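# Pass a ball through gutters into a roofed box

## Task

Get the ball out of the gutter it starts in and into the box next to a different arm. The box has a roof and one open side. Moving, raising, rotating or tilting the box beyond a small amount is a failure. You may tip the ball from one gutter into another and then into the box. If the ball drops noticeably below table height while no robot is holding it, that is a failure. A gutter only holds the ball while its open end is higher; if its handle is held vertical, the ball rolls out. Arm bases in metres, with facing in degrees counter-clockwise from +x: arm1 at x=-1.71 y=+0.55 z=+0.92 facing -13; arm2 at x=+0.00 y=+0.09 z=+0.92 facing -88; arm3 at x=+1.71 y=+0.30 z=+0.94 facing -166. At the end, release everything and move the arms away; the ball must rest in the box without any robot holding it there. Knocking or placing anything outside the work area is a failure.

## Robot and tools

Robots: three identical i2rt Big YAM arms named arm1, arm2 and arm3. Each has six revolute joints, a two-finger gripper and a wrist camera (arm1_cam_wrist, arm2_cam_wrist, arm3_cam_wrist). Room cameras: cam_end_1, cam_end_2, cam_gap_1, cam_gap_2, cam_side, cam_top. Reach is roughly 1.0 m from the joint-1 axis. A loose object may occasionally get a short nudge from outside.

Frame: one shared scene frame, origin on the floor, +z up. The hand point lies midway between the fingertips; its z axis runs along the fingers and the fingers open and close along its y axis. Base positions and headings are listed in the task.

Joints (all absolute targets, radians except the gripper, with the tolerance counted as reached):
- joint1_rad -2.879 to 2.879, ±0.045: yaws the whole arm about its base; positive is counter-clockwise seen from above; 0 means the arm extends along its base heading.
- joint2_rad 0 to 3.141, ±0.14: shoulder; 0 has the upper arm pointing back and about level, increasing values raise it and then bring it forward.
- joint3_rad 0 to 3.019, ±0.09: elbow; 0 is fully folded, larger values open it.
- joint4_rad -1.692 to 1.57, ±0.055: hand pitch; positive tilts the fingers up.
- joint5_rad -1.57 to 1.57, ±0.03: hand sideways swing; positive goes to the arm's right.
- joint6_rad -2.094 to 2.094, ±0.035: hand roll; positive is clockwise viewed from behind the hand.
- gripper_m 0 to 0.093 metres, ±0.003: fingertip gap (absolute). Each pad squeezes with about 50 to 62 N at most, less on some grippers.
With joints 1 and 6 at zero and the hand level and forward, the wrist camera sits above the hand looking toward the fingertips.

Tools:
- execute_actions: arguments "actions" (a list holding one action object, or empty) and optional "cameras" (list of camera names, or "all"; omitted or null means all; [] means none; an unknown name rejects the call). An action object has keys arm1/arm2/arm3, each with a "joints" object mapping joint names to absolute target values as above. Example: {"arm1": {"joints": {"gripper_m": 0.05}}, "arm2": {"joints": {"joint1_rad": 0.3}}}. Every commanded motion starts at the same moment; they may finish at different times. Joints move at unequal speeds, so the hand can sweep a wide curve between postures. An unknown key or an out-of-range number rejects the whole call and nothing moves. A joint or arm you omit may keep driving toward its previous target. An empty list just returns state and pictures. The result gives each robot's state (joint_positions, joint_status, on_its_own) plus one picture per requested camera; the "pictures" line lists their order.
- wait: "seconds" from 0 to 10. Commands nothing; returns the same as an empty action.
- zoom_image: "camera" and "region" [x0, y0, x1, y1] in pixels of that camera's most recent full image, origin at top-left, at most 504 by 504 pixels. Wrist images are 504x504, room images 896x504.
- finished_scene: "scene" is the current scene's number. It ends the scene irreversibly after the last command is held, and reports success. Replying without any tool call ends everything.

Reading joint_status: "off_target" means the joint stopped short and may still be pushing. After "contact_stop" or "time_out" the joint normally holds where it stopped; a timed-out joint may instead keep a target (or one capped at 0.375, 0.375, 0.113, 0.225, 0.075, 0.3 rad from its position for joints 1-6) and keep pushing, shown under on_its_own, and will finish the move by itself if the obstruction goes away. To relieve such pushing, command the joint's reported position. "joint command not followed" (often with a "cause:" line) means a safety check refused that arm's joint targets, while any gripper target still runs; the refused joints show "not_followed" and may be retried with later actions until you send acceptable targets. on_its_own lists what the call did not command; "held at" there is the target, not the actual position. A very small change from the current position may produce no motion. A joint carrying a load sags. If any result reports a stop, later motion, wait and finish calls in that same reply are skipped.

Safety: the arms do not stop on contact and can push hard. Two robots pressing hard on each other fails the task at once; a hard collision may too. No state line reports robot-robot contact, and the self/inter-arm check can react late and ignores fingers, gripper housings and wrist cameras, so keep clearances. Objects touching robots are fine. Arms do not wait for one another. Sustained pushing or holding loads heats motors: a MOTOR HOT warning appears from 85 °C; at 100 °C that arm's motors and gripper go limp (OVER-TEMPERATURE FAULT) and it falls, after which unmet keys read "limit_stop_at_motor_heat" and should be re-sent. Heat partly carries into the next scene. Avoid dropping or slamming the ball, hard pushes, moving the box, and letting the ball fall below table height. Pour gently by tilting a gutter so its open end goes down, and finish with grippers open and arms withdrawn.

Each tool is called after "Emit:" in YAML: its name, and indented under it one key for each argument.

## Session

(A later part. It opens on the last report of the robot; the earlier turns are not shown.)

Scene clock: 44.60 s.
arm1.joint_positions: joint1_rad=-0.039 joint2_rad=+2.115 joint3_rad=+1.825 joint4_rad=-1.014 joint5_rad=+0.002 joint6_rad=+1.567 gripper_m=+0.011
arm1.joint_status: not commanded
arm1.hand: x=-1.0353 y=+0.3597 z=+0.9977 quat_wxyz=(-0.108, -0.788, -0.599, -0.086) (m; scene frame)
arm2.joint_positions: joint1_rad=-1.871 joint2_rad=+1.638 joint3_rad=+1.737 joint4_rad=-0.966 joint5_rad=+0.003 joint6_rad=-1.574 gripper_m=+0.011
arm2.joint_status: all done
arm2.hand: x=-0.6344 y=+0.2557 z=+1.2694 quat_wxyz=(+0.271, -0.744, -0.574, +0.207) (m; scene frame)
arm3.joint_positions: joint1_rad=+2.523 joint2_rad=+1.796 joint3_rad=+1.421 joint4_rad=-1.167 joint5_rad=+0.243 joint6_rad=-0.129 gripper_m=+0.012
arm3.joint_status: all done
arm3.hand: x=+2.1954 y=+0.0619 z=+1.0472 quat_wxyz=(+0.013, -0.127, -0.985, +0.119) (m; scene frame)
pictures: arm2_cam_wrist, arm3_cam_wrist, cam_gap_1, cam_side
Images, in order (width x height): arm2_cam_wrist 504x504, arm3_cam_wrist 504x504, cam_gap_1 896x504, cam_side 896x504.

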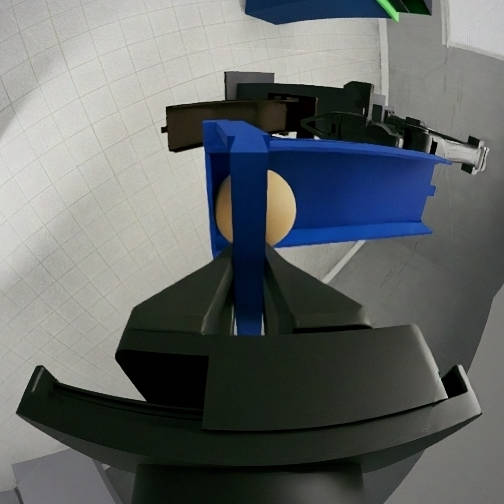

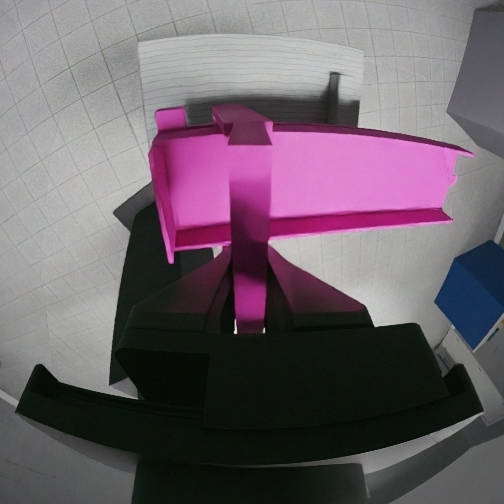

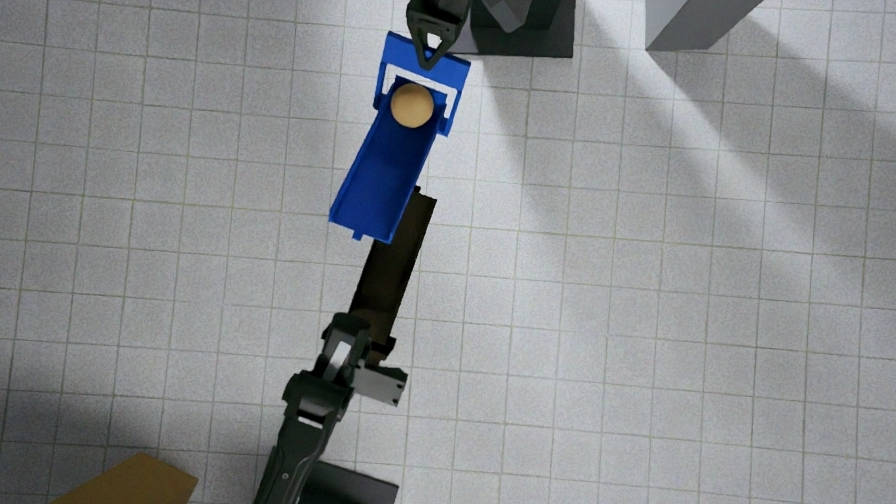

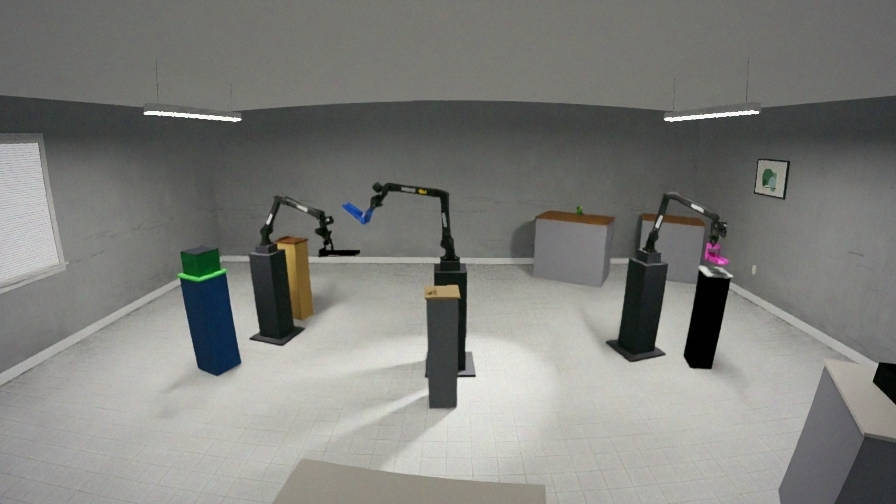

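Emit:
execute_actions:
  actions:
    - {"arm1":{"joints":{"joint4_rad":-0.96}},"arm3":{"joints":{"joint2_rad":1.905,"joint4_rad":-1.04}},"arm2":{"joints":{"joint2_rad":1.915,"joint3_rad":1.95,"joint4_rad":-1.1}}}
  cameras: ["arm2_cam_wrist","arm3_cam_wrist","cam_gap_1","cam_side"]

Scene clock: 46.40 s.
arm1.joint_positions: joint1_rad=-0.039 joint2_rad=+2.115 joint3_rad=+1.825 joint4_rad=-0.982 joint5_rad=+0.002 joint6_rad=+1.567 gripper_m=+0.011
arm1.joint_status: all done
arm1.hand: x=-1.0281 y=+0.3576 z=+1.0002 quat_wxyz=(-0.121, -0.786, -0.598, -0.096) (m; scene frame)
arm2.joint_positions: joint1_rad=-1.871 joint2_rad=+1.949 joint3_rad=+1.900 joint4_rad=-1.103 joint5_rad=+0.003 joint6_rad=-1.574 gripper_m=+0.011
arm2.joint_status: all done
arm2.hand: x=-0.6839 y=+0.2686 z=+1.1288 quat_wxyz=(+0.163, -0.775, -0.598, +0.124) (m; scene frame)
arm3.joint_positions: joint1_rad=+2.523 joint2_rad=+1.924 joint3_rad=+1.414 joint4_rad=-1.048 joint5_rad=+0.244 joint6_rad=-0.128 gripper_m=+0.012
arm3.joint_status: all done
arm3.hand: x=+2.2123 y=+0.0554 z=+0.9784 quat_wxyz=(+0.021, -0.126, -0.985, +0.118) (m; scene frame)
pictures: arm2_cam_wrist, arm3_cam_wrist, cam_gap_1, cam_side
Images, in order (width x height): arm2_cam_wrist 504x504, arm3_cam_wrist 504x504, cam_gap_1 896x504, cam_side 896x504.

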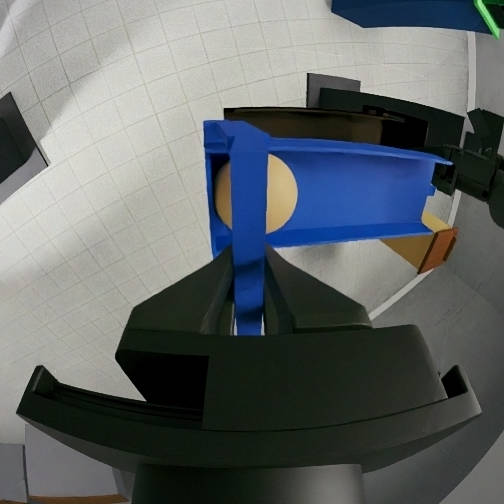

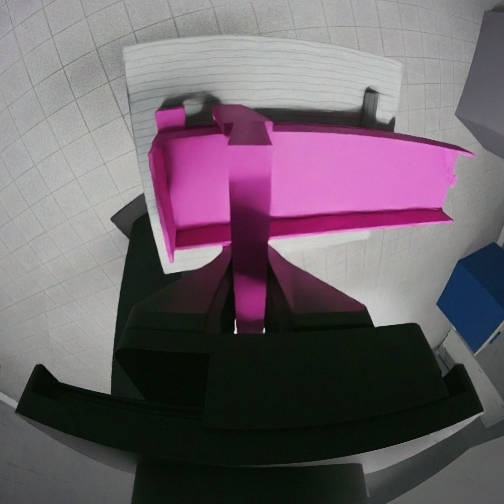

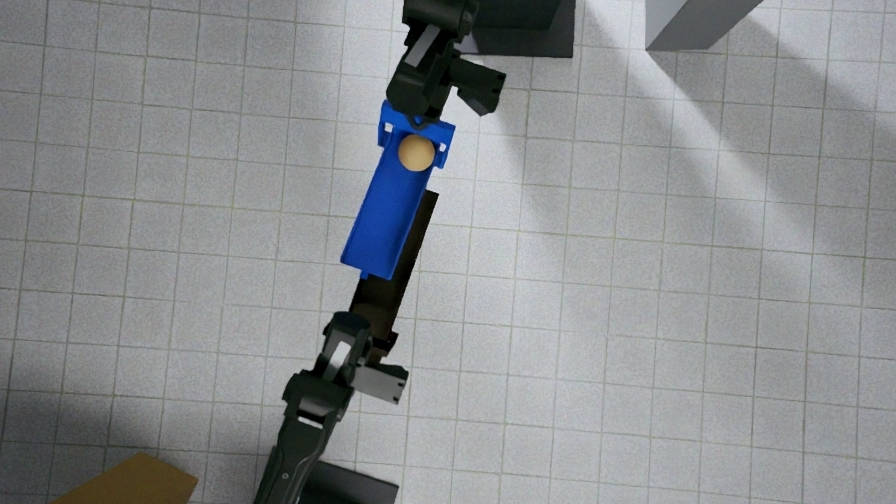

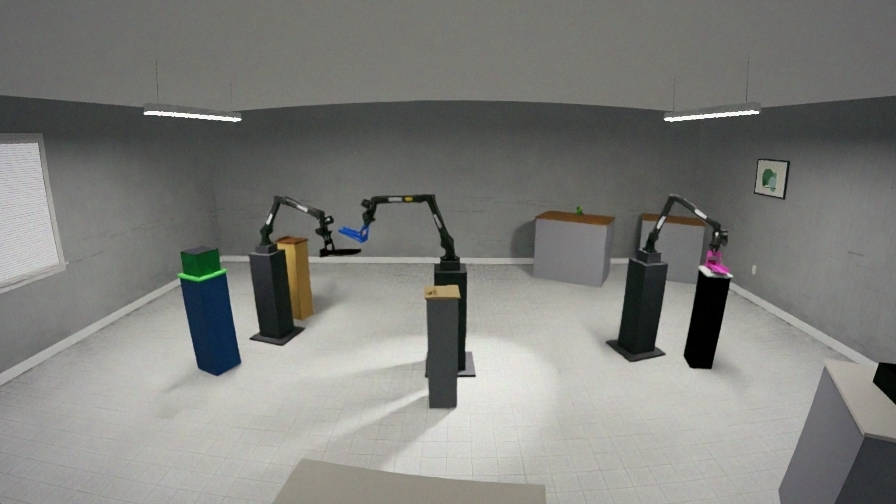

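Emit:
execute_actions:
  actions:
    - {"arm3":{"joints":{"gripper_m":0.06}},"arm2":{"joints":{"joint1_rad":-1.853,"joint4_rad":-1.275}}}
  cameras: ["arm1_cam_wrist","arm2_cam_wrist","cam_gap_1","cam_side"]

Emit:
zoom_image:
  camera: "cam_gap_1"
  region: [300, 90, 500, 340]

Emit:
zoom_image:
  camera: "cam_side"
  region: [305, 195, 395, 265]

Scene clock: 47.57 s.
arm1.joint_positions: joint1_rad=-0.039 joint2_rad=+2.115 joint3_rad=+1.825 joint4_rad=-0.982 joint5_rad=+0.002 joint6_rad=+1.567 gripper_m=+0.011
arm1.joint_status: not commanded
arm1.hand: x=-1.0281 y=+0.3576 z=+1.0002 quat_wxyz=(-0.121, -0.786, -0.598, -0.096) (m; scene frame)
arm2.joint_positions: joint1_rad=-1.864 joint2_rad=+1.949 joint3_rad=+1.900 joint4_rad=-1.271 joint5_rad=+0.003 joint6_rad=-1.574 gripper_m=+0.011
arm2.joint_status: all done
arm2.hand: x=-0.6473 y=+0.2542 z=+1.1155 quat_wxyz=(+0.097, -0.784, -0.609, +0.073) (m; scene frame)
arm3.joint_positions: joint1_rad=+2.523 joint2_rad=+1.918 joint3_rad=+1.414 joint4_rad=-1.048 joint5_rad=+0.246 joint6_rad=-0.128 gripper_m=+0.060
arm3.joint_status: all done
arm3.hand: x=+2.2127 y=+0.0548 z=+0.9819 quat_wxyz=(+0.018, -0.127, -0.985, +0.119) (m; scene frame)
pictures: arm1_cam_wrist, arm2_cam_wrist, cam_gap_1, cam_side
Images, in order (width x height): arm1_cam_wrist 504x504, arm2_cam_wrist 504x504, cam_gap_1 896x504, cam_side 896x504.

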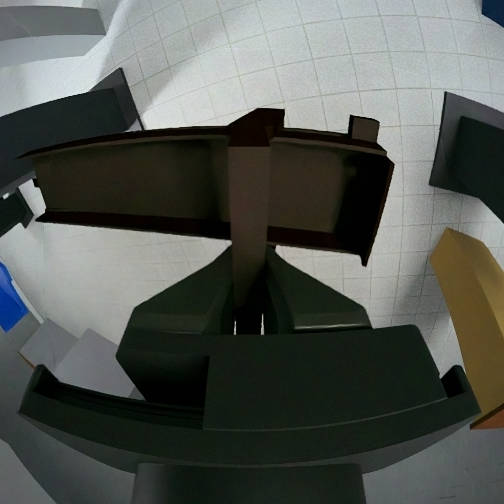

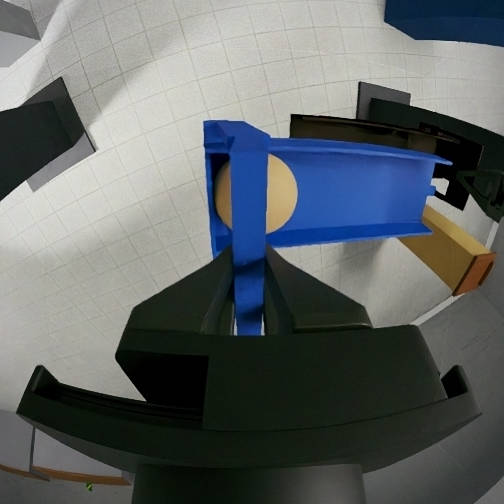

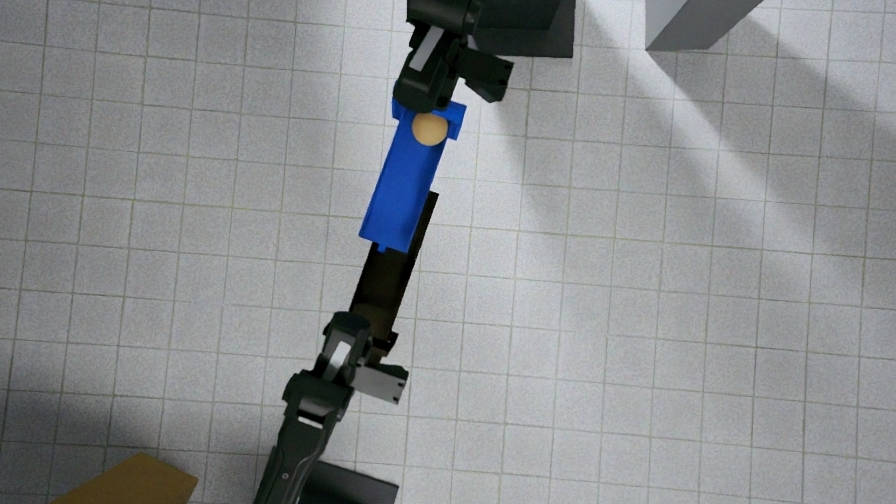

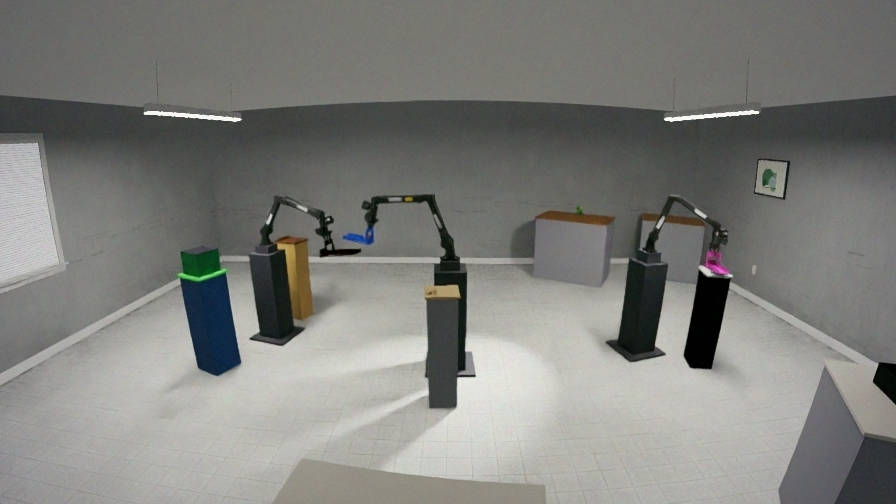

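Region (300, 90, 500, 340) of cam_gap_1's 896x504 image, scaled by 2.016, with more detail than that image has; it fills the left 403 columns of this view, and the rest is white.

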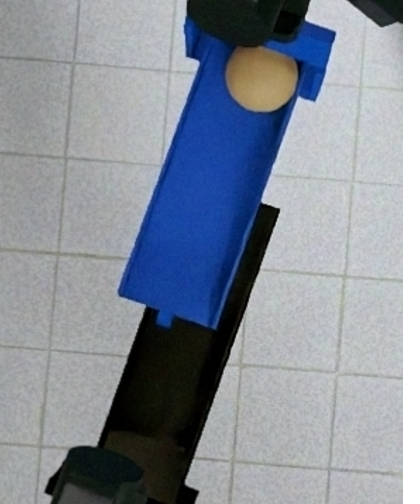

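Region (305, 195, 395, 265) of cam_side's 896x504 image, scaled by 5.600, with more detail than that image has.

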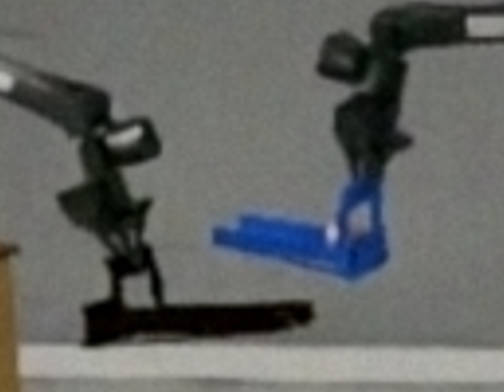

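Emit:
execute_actions:
  actions:
    - {"arm1":{"joints":{"joint3_rad":1.93}},"arm3":{"joints":{"joint2_rad":1.78,"joint4_rad":-1.17}},"arm2":{"joints":{"joint1_rad":-1.847}}}
  cameras: ["arm3_cam_wrist","cam_gap_1","cam_side"]

Emit:
zoom_image:
  camera: "cam_gap_1"
  region: [300, 90, 500, 340]

Emit:
zoom_image:
  camera: "cam_side"
  region: [305, 195, 395, 265]

Scene clock: 49.13 s.
arm1.joint_positions: joint1_rad=-0.039 joint2_rad=+2.114 joint3_rad=+1.855 joint4_rad=-0.981 joint5_rad=+0.002 joint6_rad=+1.567 gripper_m=+0.011
arm1.joint_status: all done
arm1.hand: x=-1.0182 y=+0.3547 z=+1.0144 quat_wxyz=(-0.134, -0.784, -0.596, -0.105) (m; scene frame)
arm2.joint_positions: joint1_rad=-1.858 joint2_rad=+1.949 joint3_rad=+1.900 joint4_rad=-1.271 joint5_rad=+0.003 joint6_rad=-1.574 gripper_m=+0.011
arm2.joint_status: all done
arm2.hand: x=-0.6482 y=+0.2505 z=+1.1155 quat_wxyz=(+0.096, -0.782, -0.611, +0.074) (m; scene frame)
arm3.joint_positions: joint1_rad=+2.523 joint2_rad=+1.761 joint3_rad=+1.414 joint4_rad=-1.163 joint5_rad=+0.246 joint6_rad=-0.128 gripper_m=+0.060
arm3.joint_status: all done
arm3.hand: x=+2.1940 y=+0.0618 z=+1.0625 quat_wxyz=(-0.002, -0.129, -0.984, +0.125) (m; scene frame)
pictures: arm3_cam_wrist, cam_gap_1, cam_side
Images, in order (width x height): arm3_cam_wrist 504x504, cam_gap_1 896x504, cam_side 896x504.

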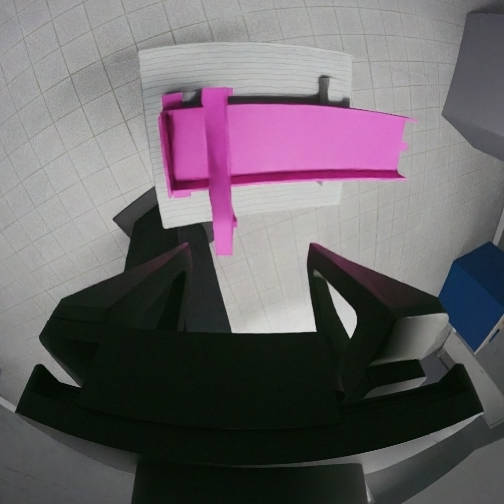

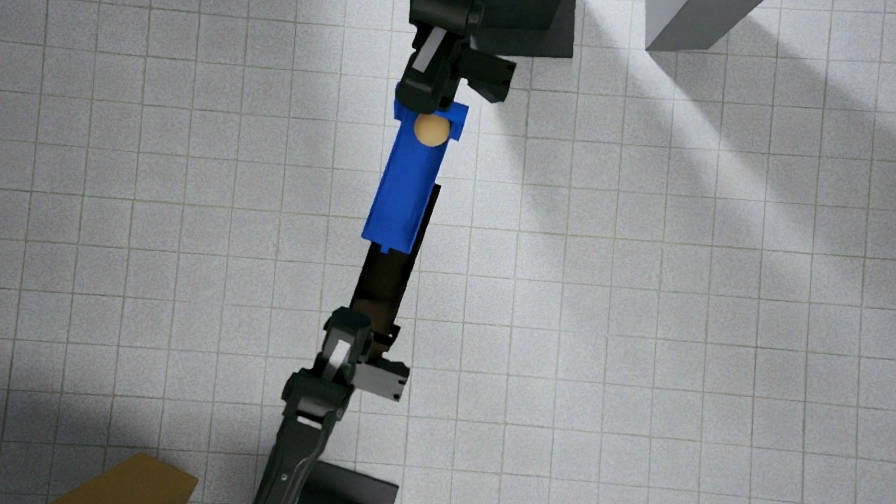

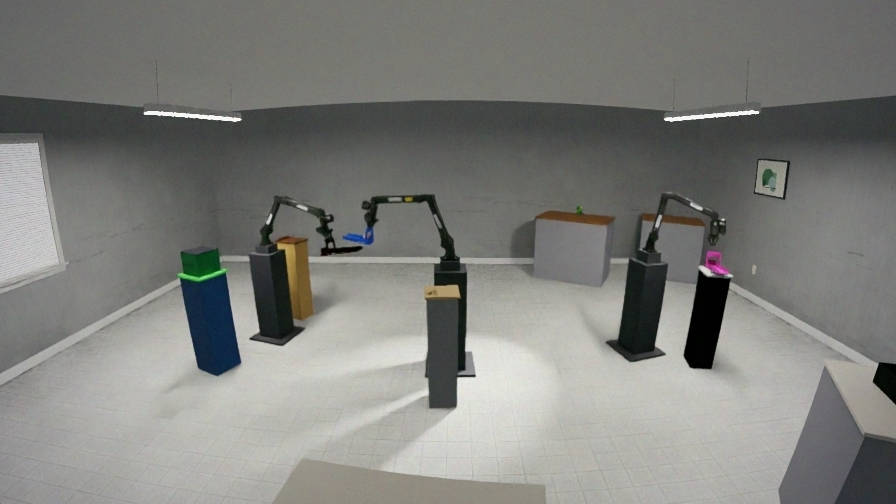

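Region (300, 90, 500, 340) of cam_gap_1's 896x504 image, scaled by 2.016, with more detail than that image has; it fills the left 403 columns of this view, and the rest is white.

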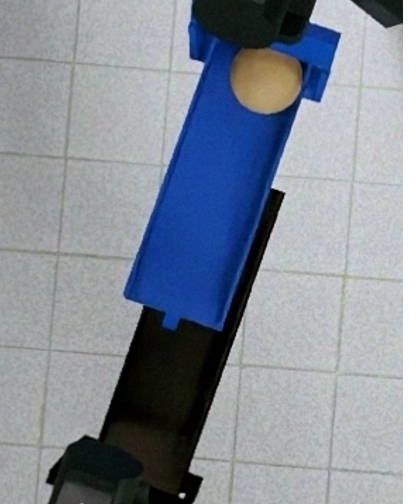

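Region (305, 195, 395, 265) of cam_side's 896x504 image, scaled by 5.600, with more detail than that image has.

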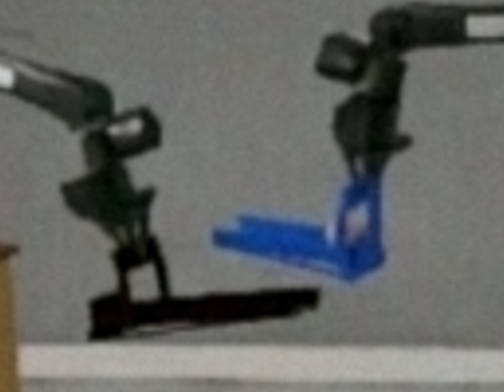

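Emit:
execute_actions:
  actions:
    - {"arm2":{"joints":{"joint4_rad":-1.41}},"arm3":{"joints":{"joint2_rad":1.2,"joint3_rad":1.2}}}
  cameras: ["arm1_cam_wrist","arm2_cam_wrist","cam_gap_1"]

Scene clock: 50.77 s.
arm1.joint_positions: joint1_rad=-0.039 joint2_rad=+2.114 joint3_rad=+1.855 joint4_rad=-0.981 joint5_rad=+0.002 joint6_rad=+1.567 gripper_m=+0.011
arm1.joint_status: not commanded
arm1.hand: x=-1.0182 y=+0.3547 z=+1.0144 quat_wxyz=(-0.134, -0.784, -0.596, -0.105) (m; scene frame)
arm2.joint_positions: joint1_rad=-1.858 joint2_rad=+1.949 joint3_rad=+1.900 joint4_rad=-1.405 joint5_rad=+0.003 joint6_rad=-1.574 gripper_m=+0.011
arm2.joint_status: all done
arm2.hand: x=-0.6169 y=+0.2426 z=+1.1098 quat_wxyz=(+0.044, -0.787, -0.615, +0.033) (m; scene frame)
arm3.joint_positions: joint1_rad=+2.523 joint2_rad=+1.194 joint3_rad=+1.199 joint4_rad=-1.166 joint5_rad=+0.247 joint6_rad=-0.128 gripper_m=+0.060
arm3.joint_status: all done
arm3.hand: x=+2.0900 y=+0.1024 z=+1.2312 quat_wxyz=(-0.168, -0.148, -0.960, +0.166) (m; scene frame)
pictures: arm1_cam_wrist, arm2_cam_wrist, cam_gap_1
Images, in order (width x height): arm1_cam_wrist 504x504, arm2_cam_wrist 504x504, cam_gap_1 896x504.

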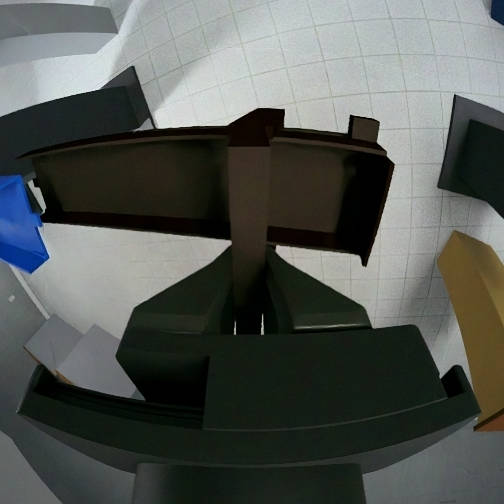

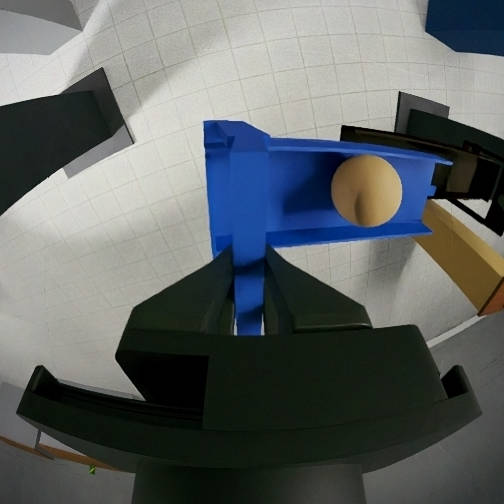

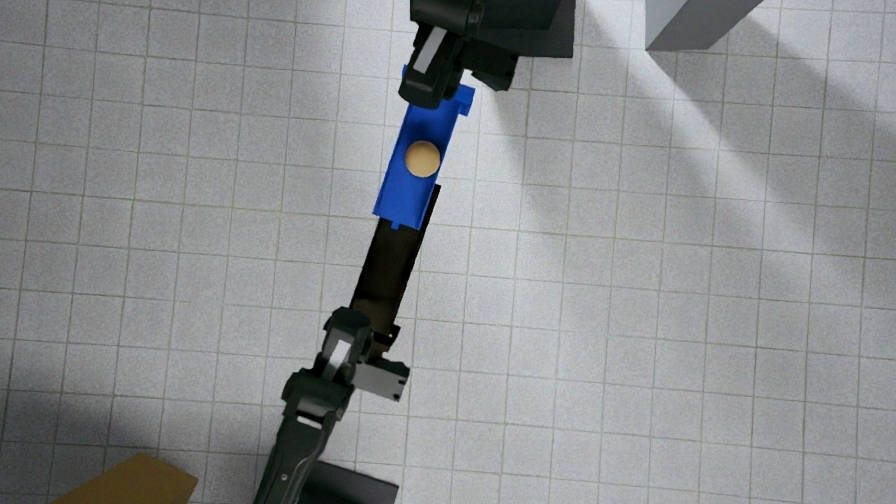

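The ball is rolling slowly. I'll wait while the robots are at rest.

Emit:
wait:
  seconds: 1.5

Scene clock: 52.27 s.
arm1.joint_positions: joint1_rad=-0.039 joint2_rad=+2.113 joint3_rad=+1.855 joint4_rad=-0.980 joint5_rad=+0.000 joint6_rad=+1.569 gripper_m=+0.011
arm1.joint_status: not commanded
arm1.hand: x=-1.0180 y=+0.3550 z=+1.0147 quat_wxyz=(-0.133, -0.785, -0.596, -0.106) (m; scene frame)
arm2.joint_positions: joint1_rad=-1.858 joint2_rad=+1.949 joint3_rad=+1.900 joint4_rad=-1.405 joint5_rad=+0.003 joint6_rad=-1.574 gripper_m=+0.011
arm2.joint_status: all done
arm2.hand: x=-0.6168 y=+0.2426 z=+1.1098 quat_wxyz=(+0.044, -0.787, -0.615, +0.033) (m; scene frame)
arm3.joint_positions: joint1_rad=+2.523 joint2_rad=+1.194 joint3_rad=+1.199 joint4_rad=-1.166 joint5_rad=+0.247 joint6_rad=-0.128 gripper_m=+0.060
arm3.joint_status: all done
arm3.hand: x=+2.0900 y=+0.1024 z=+1.2312 quat_wxyz=(-0.168, -0.148, -0.960, +0.166) (m; scene frame)
wait: 1.50 s; at rest by 0.27 s
pictures: arm1_cam_wrist, arm2_cam_wrist, arm3_cam_wrist, cam_end_1, cam_end_2, cam_gap_1, cam_gap_2, cam_side, cam_top
Images, in order (width x height): arm1_cam_wrist 504x504, arm2_cam_wrist 504x504, arm3_cam_wrist 504x504, cam_end_1 896x504, cam_end_2 896x504, cam_gap_1 896x504, cam_gap_2 896x504, cam_side 896x504, cam_top 896x504.

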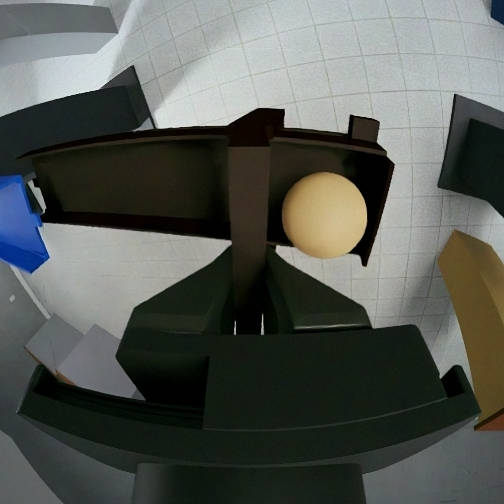

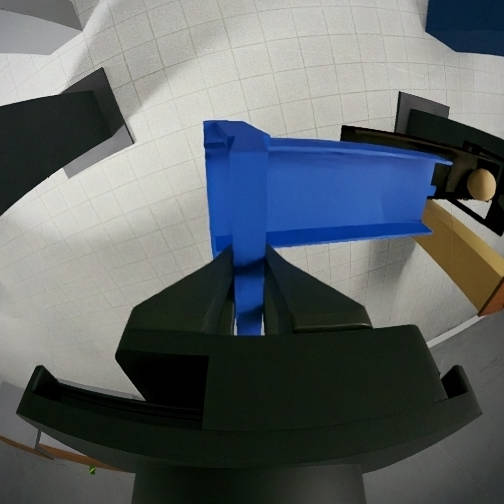

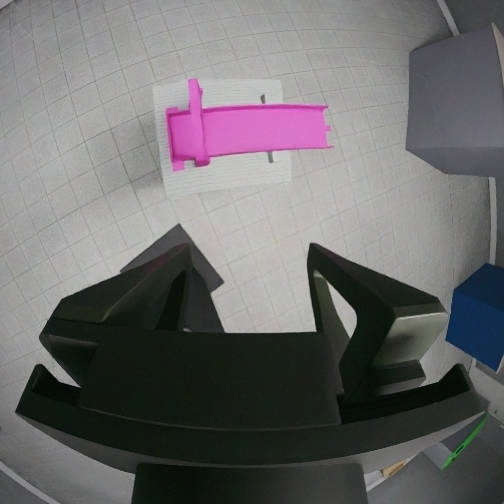

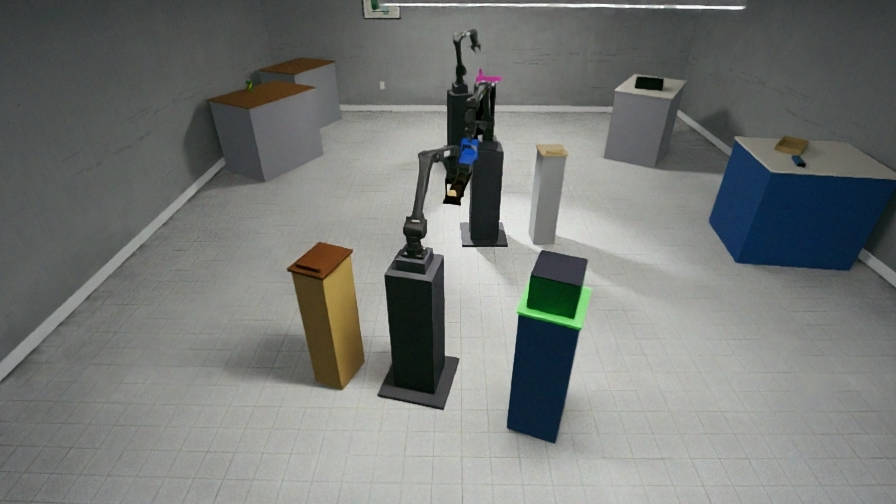

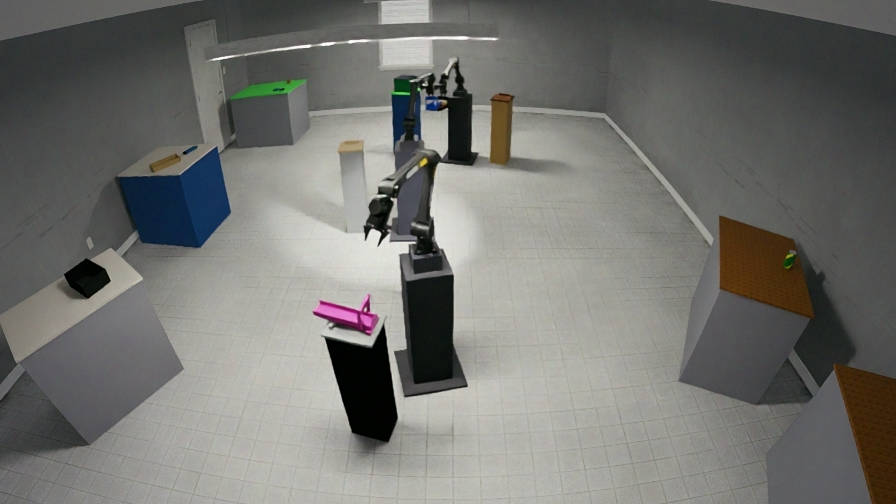

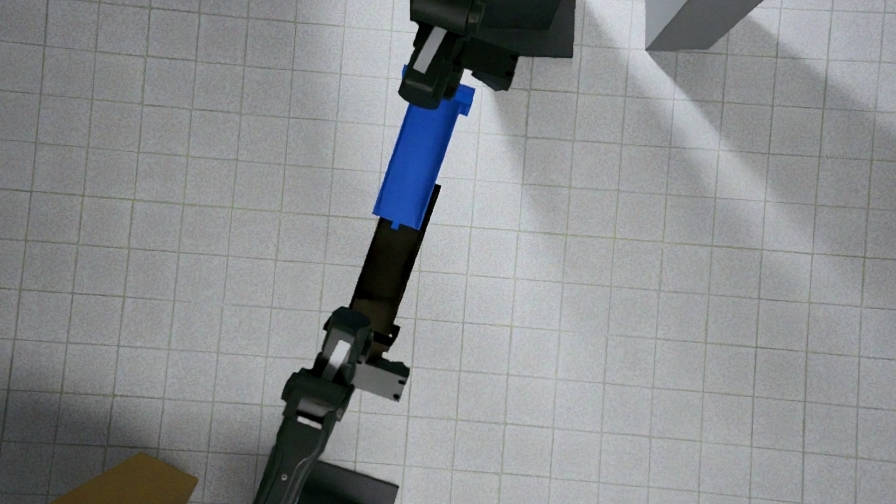

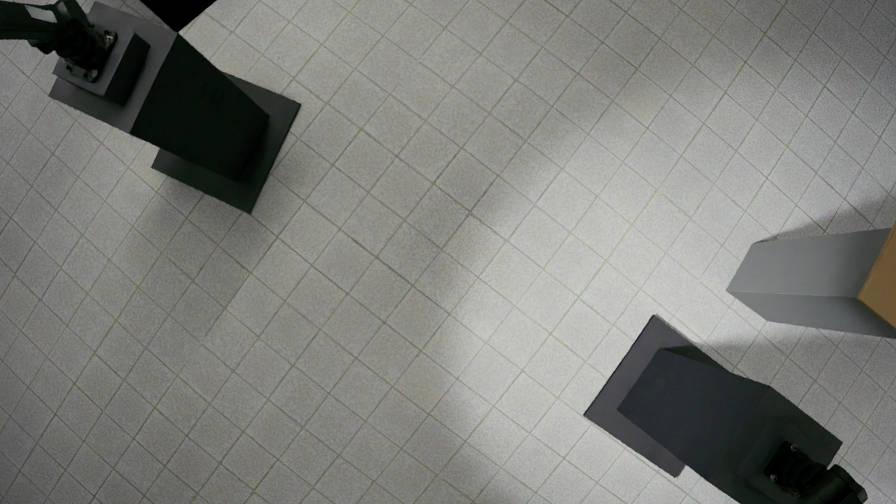

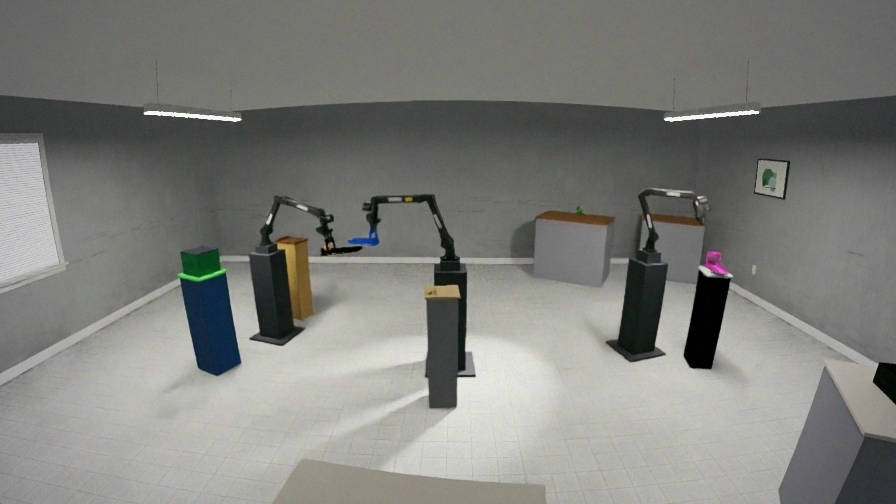

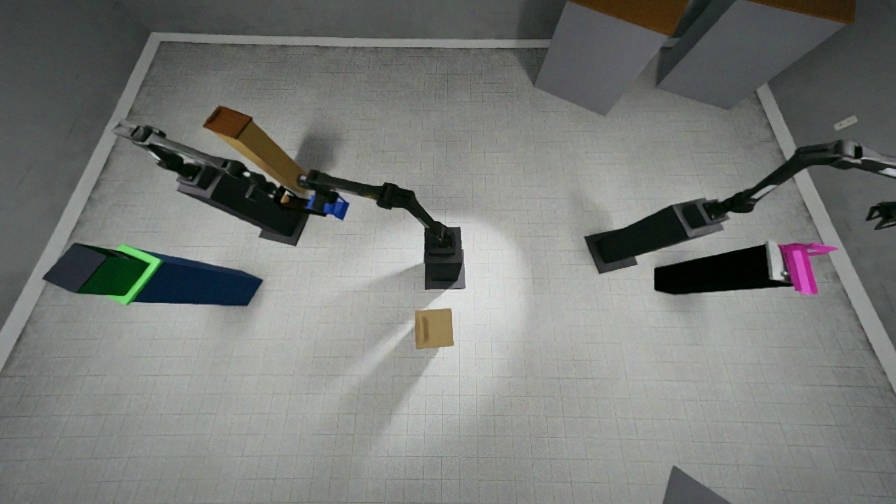

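Emit:
execute_actions:
  actions:
    - {"arm2":{"joints":{"joint1_rad":-1.4,"joint2_rad":1.72}}}
  cameras: ["cam_gap_1"]

Emit:
execute_actions:
  actions:
    - {"arm1":{"joints":{"joint2_rad":1.7}},"arm2":{"joints":{"joint1_rad":-0.6,"joint5_rad":0.253,"joint6_rad":-0.6,"joint2_rad":1.66,"joint3_rad":1.6,"joint4_rad":-1.3}}}
  cameras: ["arm1_cam_wrist"]

Scene clock: 54.23 s.
arm1.joint_positions: joint1_rad=-0.039 joint2_rad=+2.113 joint3_rad=+1.855 joint4_rad=-0.980 joint5_rad=+0.000 joint6_rad=+1.569 gripper_m=+0.011
arm1.joint_status: not commanded
arm1.hand: x=-1.0180 y=+0.3550 z=+1.0147 quat_wxyz=(-0.133, -0.785, -0.596, -0.106) (m; scene frame)
arm2.joint_positions: joint1_rad=-1.405 joint2_rad=+1.712 joint3_rad=+1.910 joint4_rad=-1.407 joint5_rad=-0.002 joint6_rad=-1.574 gripper_m=+0.011
arm2.joint_status: all done
arm2.hand: x=-0.5930 y=-0.0366 z=+1.2577 quat_wxyz=(+0.109, -0.619, -0.765, +0.139) (m; scene frame)
arm3.joint_positions: joint1_rad=+2.523 joint2_rad=+1.194 joint3_rad=+1.199 joint4_rad=-1.166 joint5_rad=+0.247 joint6_rad=-0.128 gripper_m=+0.060
arm3.joint_status: not commanded
arm3.hand: x=+2.0900 y=+0.1024 z=+1.2312 quat_wxyz=(-0.168, -0.148, -0.960, +0.166) (m; scene frame)
pictures: cam_gap_1
Images, in order (width x height): cam_gap_1 896x504.

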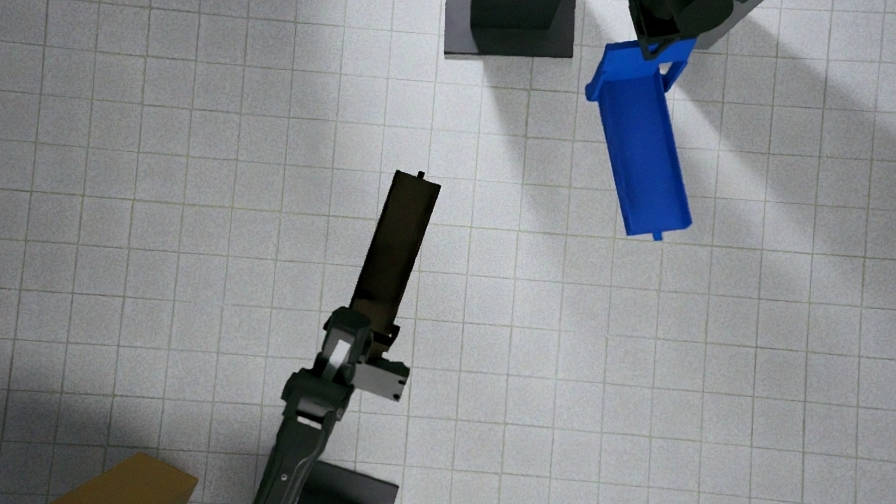

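Scene clock: 56.10 s.
arm1.joint_positions: joint1_rad=-0.039 joint2_rad=+1.722 joint3_rad=+1.905 joint4_rad=-0.978 joint5_rad=+0.000 joint6_rad=+1.569 gripper_m=+0.011
arm1.joint_status: all done
arm1.hand: x=-1.0520 y=+0.3617 z=+1.3134 quat_wxyz=(-0.303, -0.736, -0.558, -0.234) (m; scene frame)
arm2.joint_positions: joint1_rad=-0.592 joint2_rad=+1.678 joint3_rad=+1.592 joint4_rad=-1.309 joint5_rad=+0.247 joint6_rad=-0.610 gripper_m=+0.011
arm2.joint_status: all done
arm2.hand: x=-0.3264 y=-0.3614 z=+1.1493 quat_wxyz=(+0.099, -0.686, -0.712, +0.109) (m; scene frame)
arm3.joint_positions: joint1_rad=+2.523 joint2_rad=+1.194 joint3_rad=+1.199 joint4_rad=-1.166 joint5_rad=+0.247 joint6_rad=-0.128 gripper_m=+0.060
arm3.joint_status: not commanded
arm3.hand: x=+2.0900 y=+0.1024 z=+1.2312 quat_wxyz=(-0.168, -0.148, -0.960, +0.166) (m; scene frame)
pictures: arm1_cam_wrist
Images, in order (width x height): arm1_cam_wrist 504x504.

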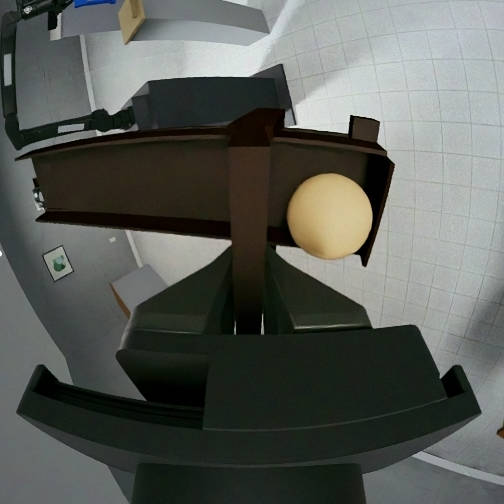

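Emit:
execute_actions:
  actions:
    - {"arm1":{"joints":{"joint1_rad":-0.95,"joint2_rad":1.28,"joint3_rad":1.4}},"arm2":{"joints":{"joint1_rad":0.10,"joint6_rad":0.067,"joint2_rad":1.66,"joint3_rad":1.312,"joint4_rad":-1.18}}}
  cameras: ["arm1_cam_wrist"]

Scene clock: 57.87 s.
arm1.joint_positions: joint1_rad=-0.949 joint2_rad=+1.289 joint3_rad=+1.398 joint4_rad=-0.978 joint5_rad=+0.002 joint6_rad=+1.570 gripper_m=+0.011
arm1.joint_status: all done
arm1.hand: x=-1.5231 y=+0.0675 z=+1.2837 quat_wxyz=(-0.336, -0.922, -0.179, -0.071) (m; scene frame)
arm2.joint_positions: joint1_rad=+0.111 joint2_rad=+1.675 joint3_rad=+1.308 joint4_rad=-1.186 joint5_rad=+0.246 joint6_rad=+0.058 gripper_m=+0.011
arm2.joint_status: all done
arm2.hand: x=+0.0317 y=-0.4036 z=+1.0441 quat_wxyz=(+0.067, -0.669, -0.733, +0.100) (m; scene frame)
arm3.joint_positions: joint1_rad=+2.523 joint2_rad=+1.194 joint3_rad=+1.199 joint4_rad=-1.166 joint5_rad=+0.247 joint6_rad=-0.128 gripper_m=+0.060
arm3.joint_status: not commanded
arm3.hand: x=+2.0900 y=+0.1024 z=+1.2312 quat_wxyz=(-0.168, -0.148, -0.960, +0.166) (m; scene frame)
pictures: arm1_cam_wrist
Images, in order (width x height): arm1_cam_wrist 504x504.

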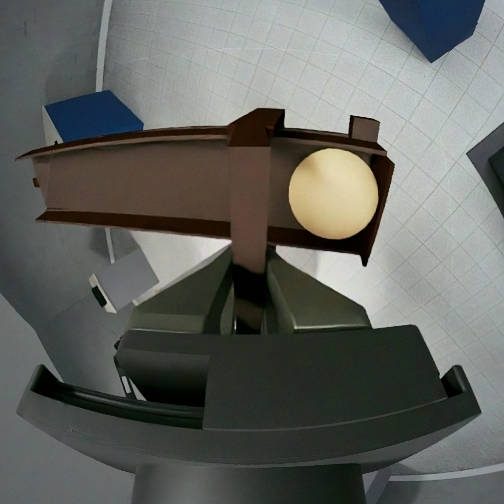

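Emit:
execute_actions:
  actions:
    - {"arm1":{"joints":{"joint1_rad":-1.745,"joint2_rad":0.88,"joint3_rad":0.88,"joint4_rad":-0.95}},"arm2":{"joints":{"joint2_rad":1.81,"joint4_rad":-1.05}}}
  cameras: ["arm1_cam_wrist","arm2_cam_wrist","cam_end_1","cam_top"]

Scene clock: 59.40 s.
arm1.joint_positions: joint1_rad=-1.739 joint2_rad=+0.889 joint3_rad=+0.875 joint4_rad=-0.970 joint5_rad=+0.003 joint6_rad=+1.570 gripper_m=+0.011
arm1.joint_status: all done
arm1.hand: x=-1.8574 y=+0.2247 z=+1.1706 quat_wxyz=(-0.279, -0.939, +0.193, +0.054) (m; scene frame)
arm2.joint_positions: joint1_rad=+0.111 joint2_rad=+1.822 joint3_rad=+1.303 joint4_rad=-1.058 joint5_rad=+0.248 joint6_rad=+0.060 gripper_m=+0.011
arm2.joint_status: all done
arm2.hand: x=+0.0354 y=-0.4259 z=+0.9724 quat_wxyz=(+0.076, -0.668, -0.734, +0.093) (m; scene frame)
arm3.joint_positions: joint1_rad=+2.523 joint2_rad=+1.194 joint3_rad=+1.199 joint4_rad=-1.166 joint5_rad=+0.247 joint6_rad=-0.128 gripper_m=+0.060
arm3.joint_status: not commanded
arm3.hand: x=+2.0900 y=+0.1024 z=+1.2312 quat_wxyz=(-0.168, -0.148, -0.960, +0.166) (m; scene frame)
pictures: arm1_cam_wrist, arm2_cam_wrist, cam_end_1, cam_top
Images, in order (width x height): arm1_cam_wrist 504x504, arm2_cam_wrist 504x504, cam_end_1 896x504, cam_top 896x504.

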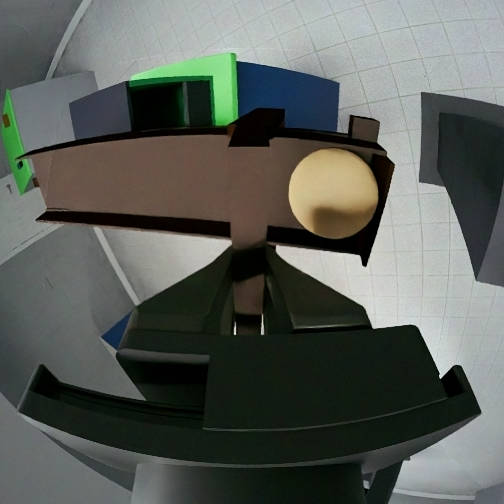

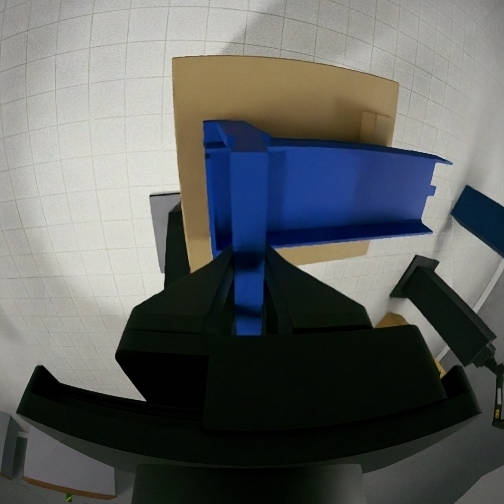

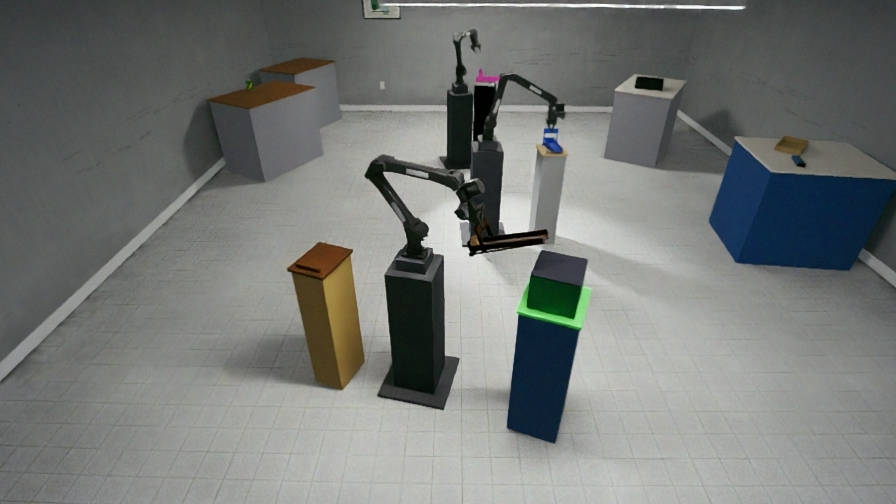

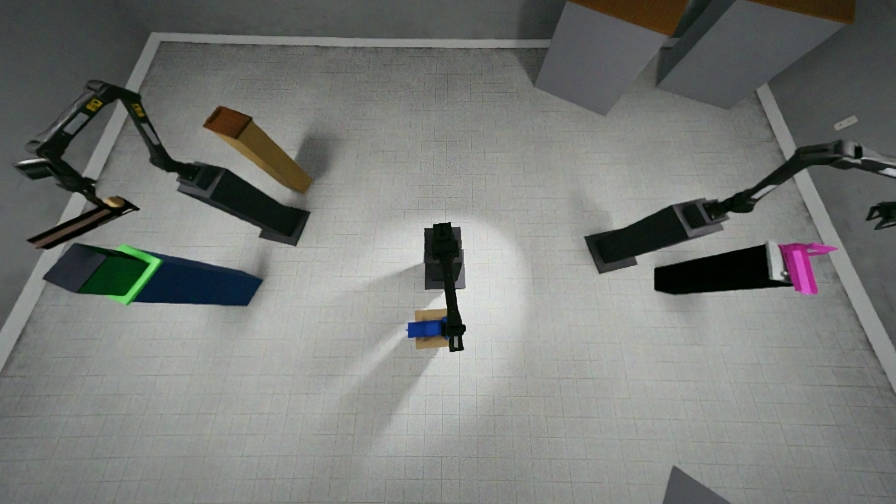

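Emit:
zoom_image:
  camera: "arm1_cam_wrist"
  region: [50, 40, 260, 160]

Emit:
zoom_image:
  camera: "cam_end_1"
  region: [440, 170, 620, 340]

Region (50, 40, 260, 160) of arm1_cam_wrist's 504x504 image, scaled by 2.400, with more detail than that image has; it fills the top 288 rows of this view, and the rest is white.

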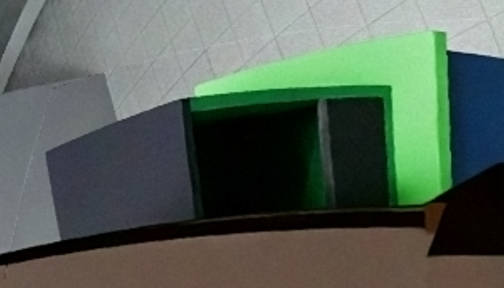

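Region (440, 170, 620, 340) of cam_end_1's 896x504 image, scaled by 2.800, with more detail than that image has.

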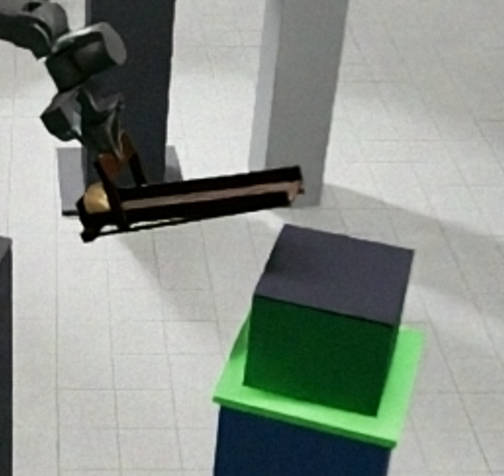

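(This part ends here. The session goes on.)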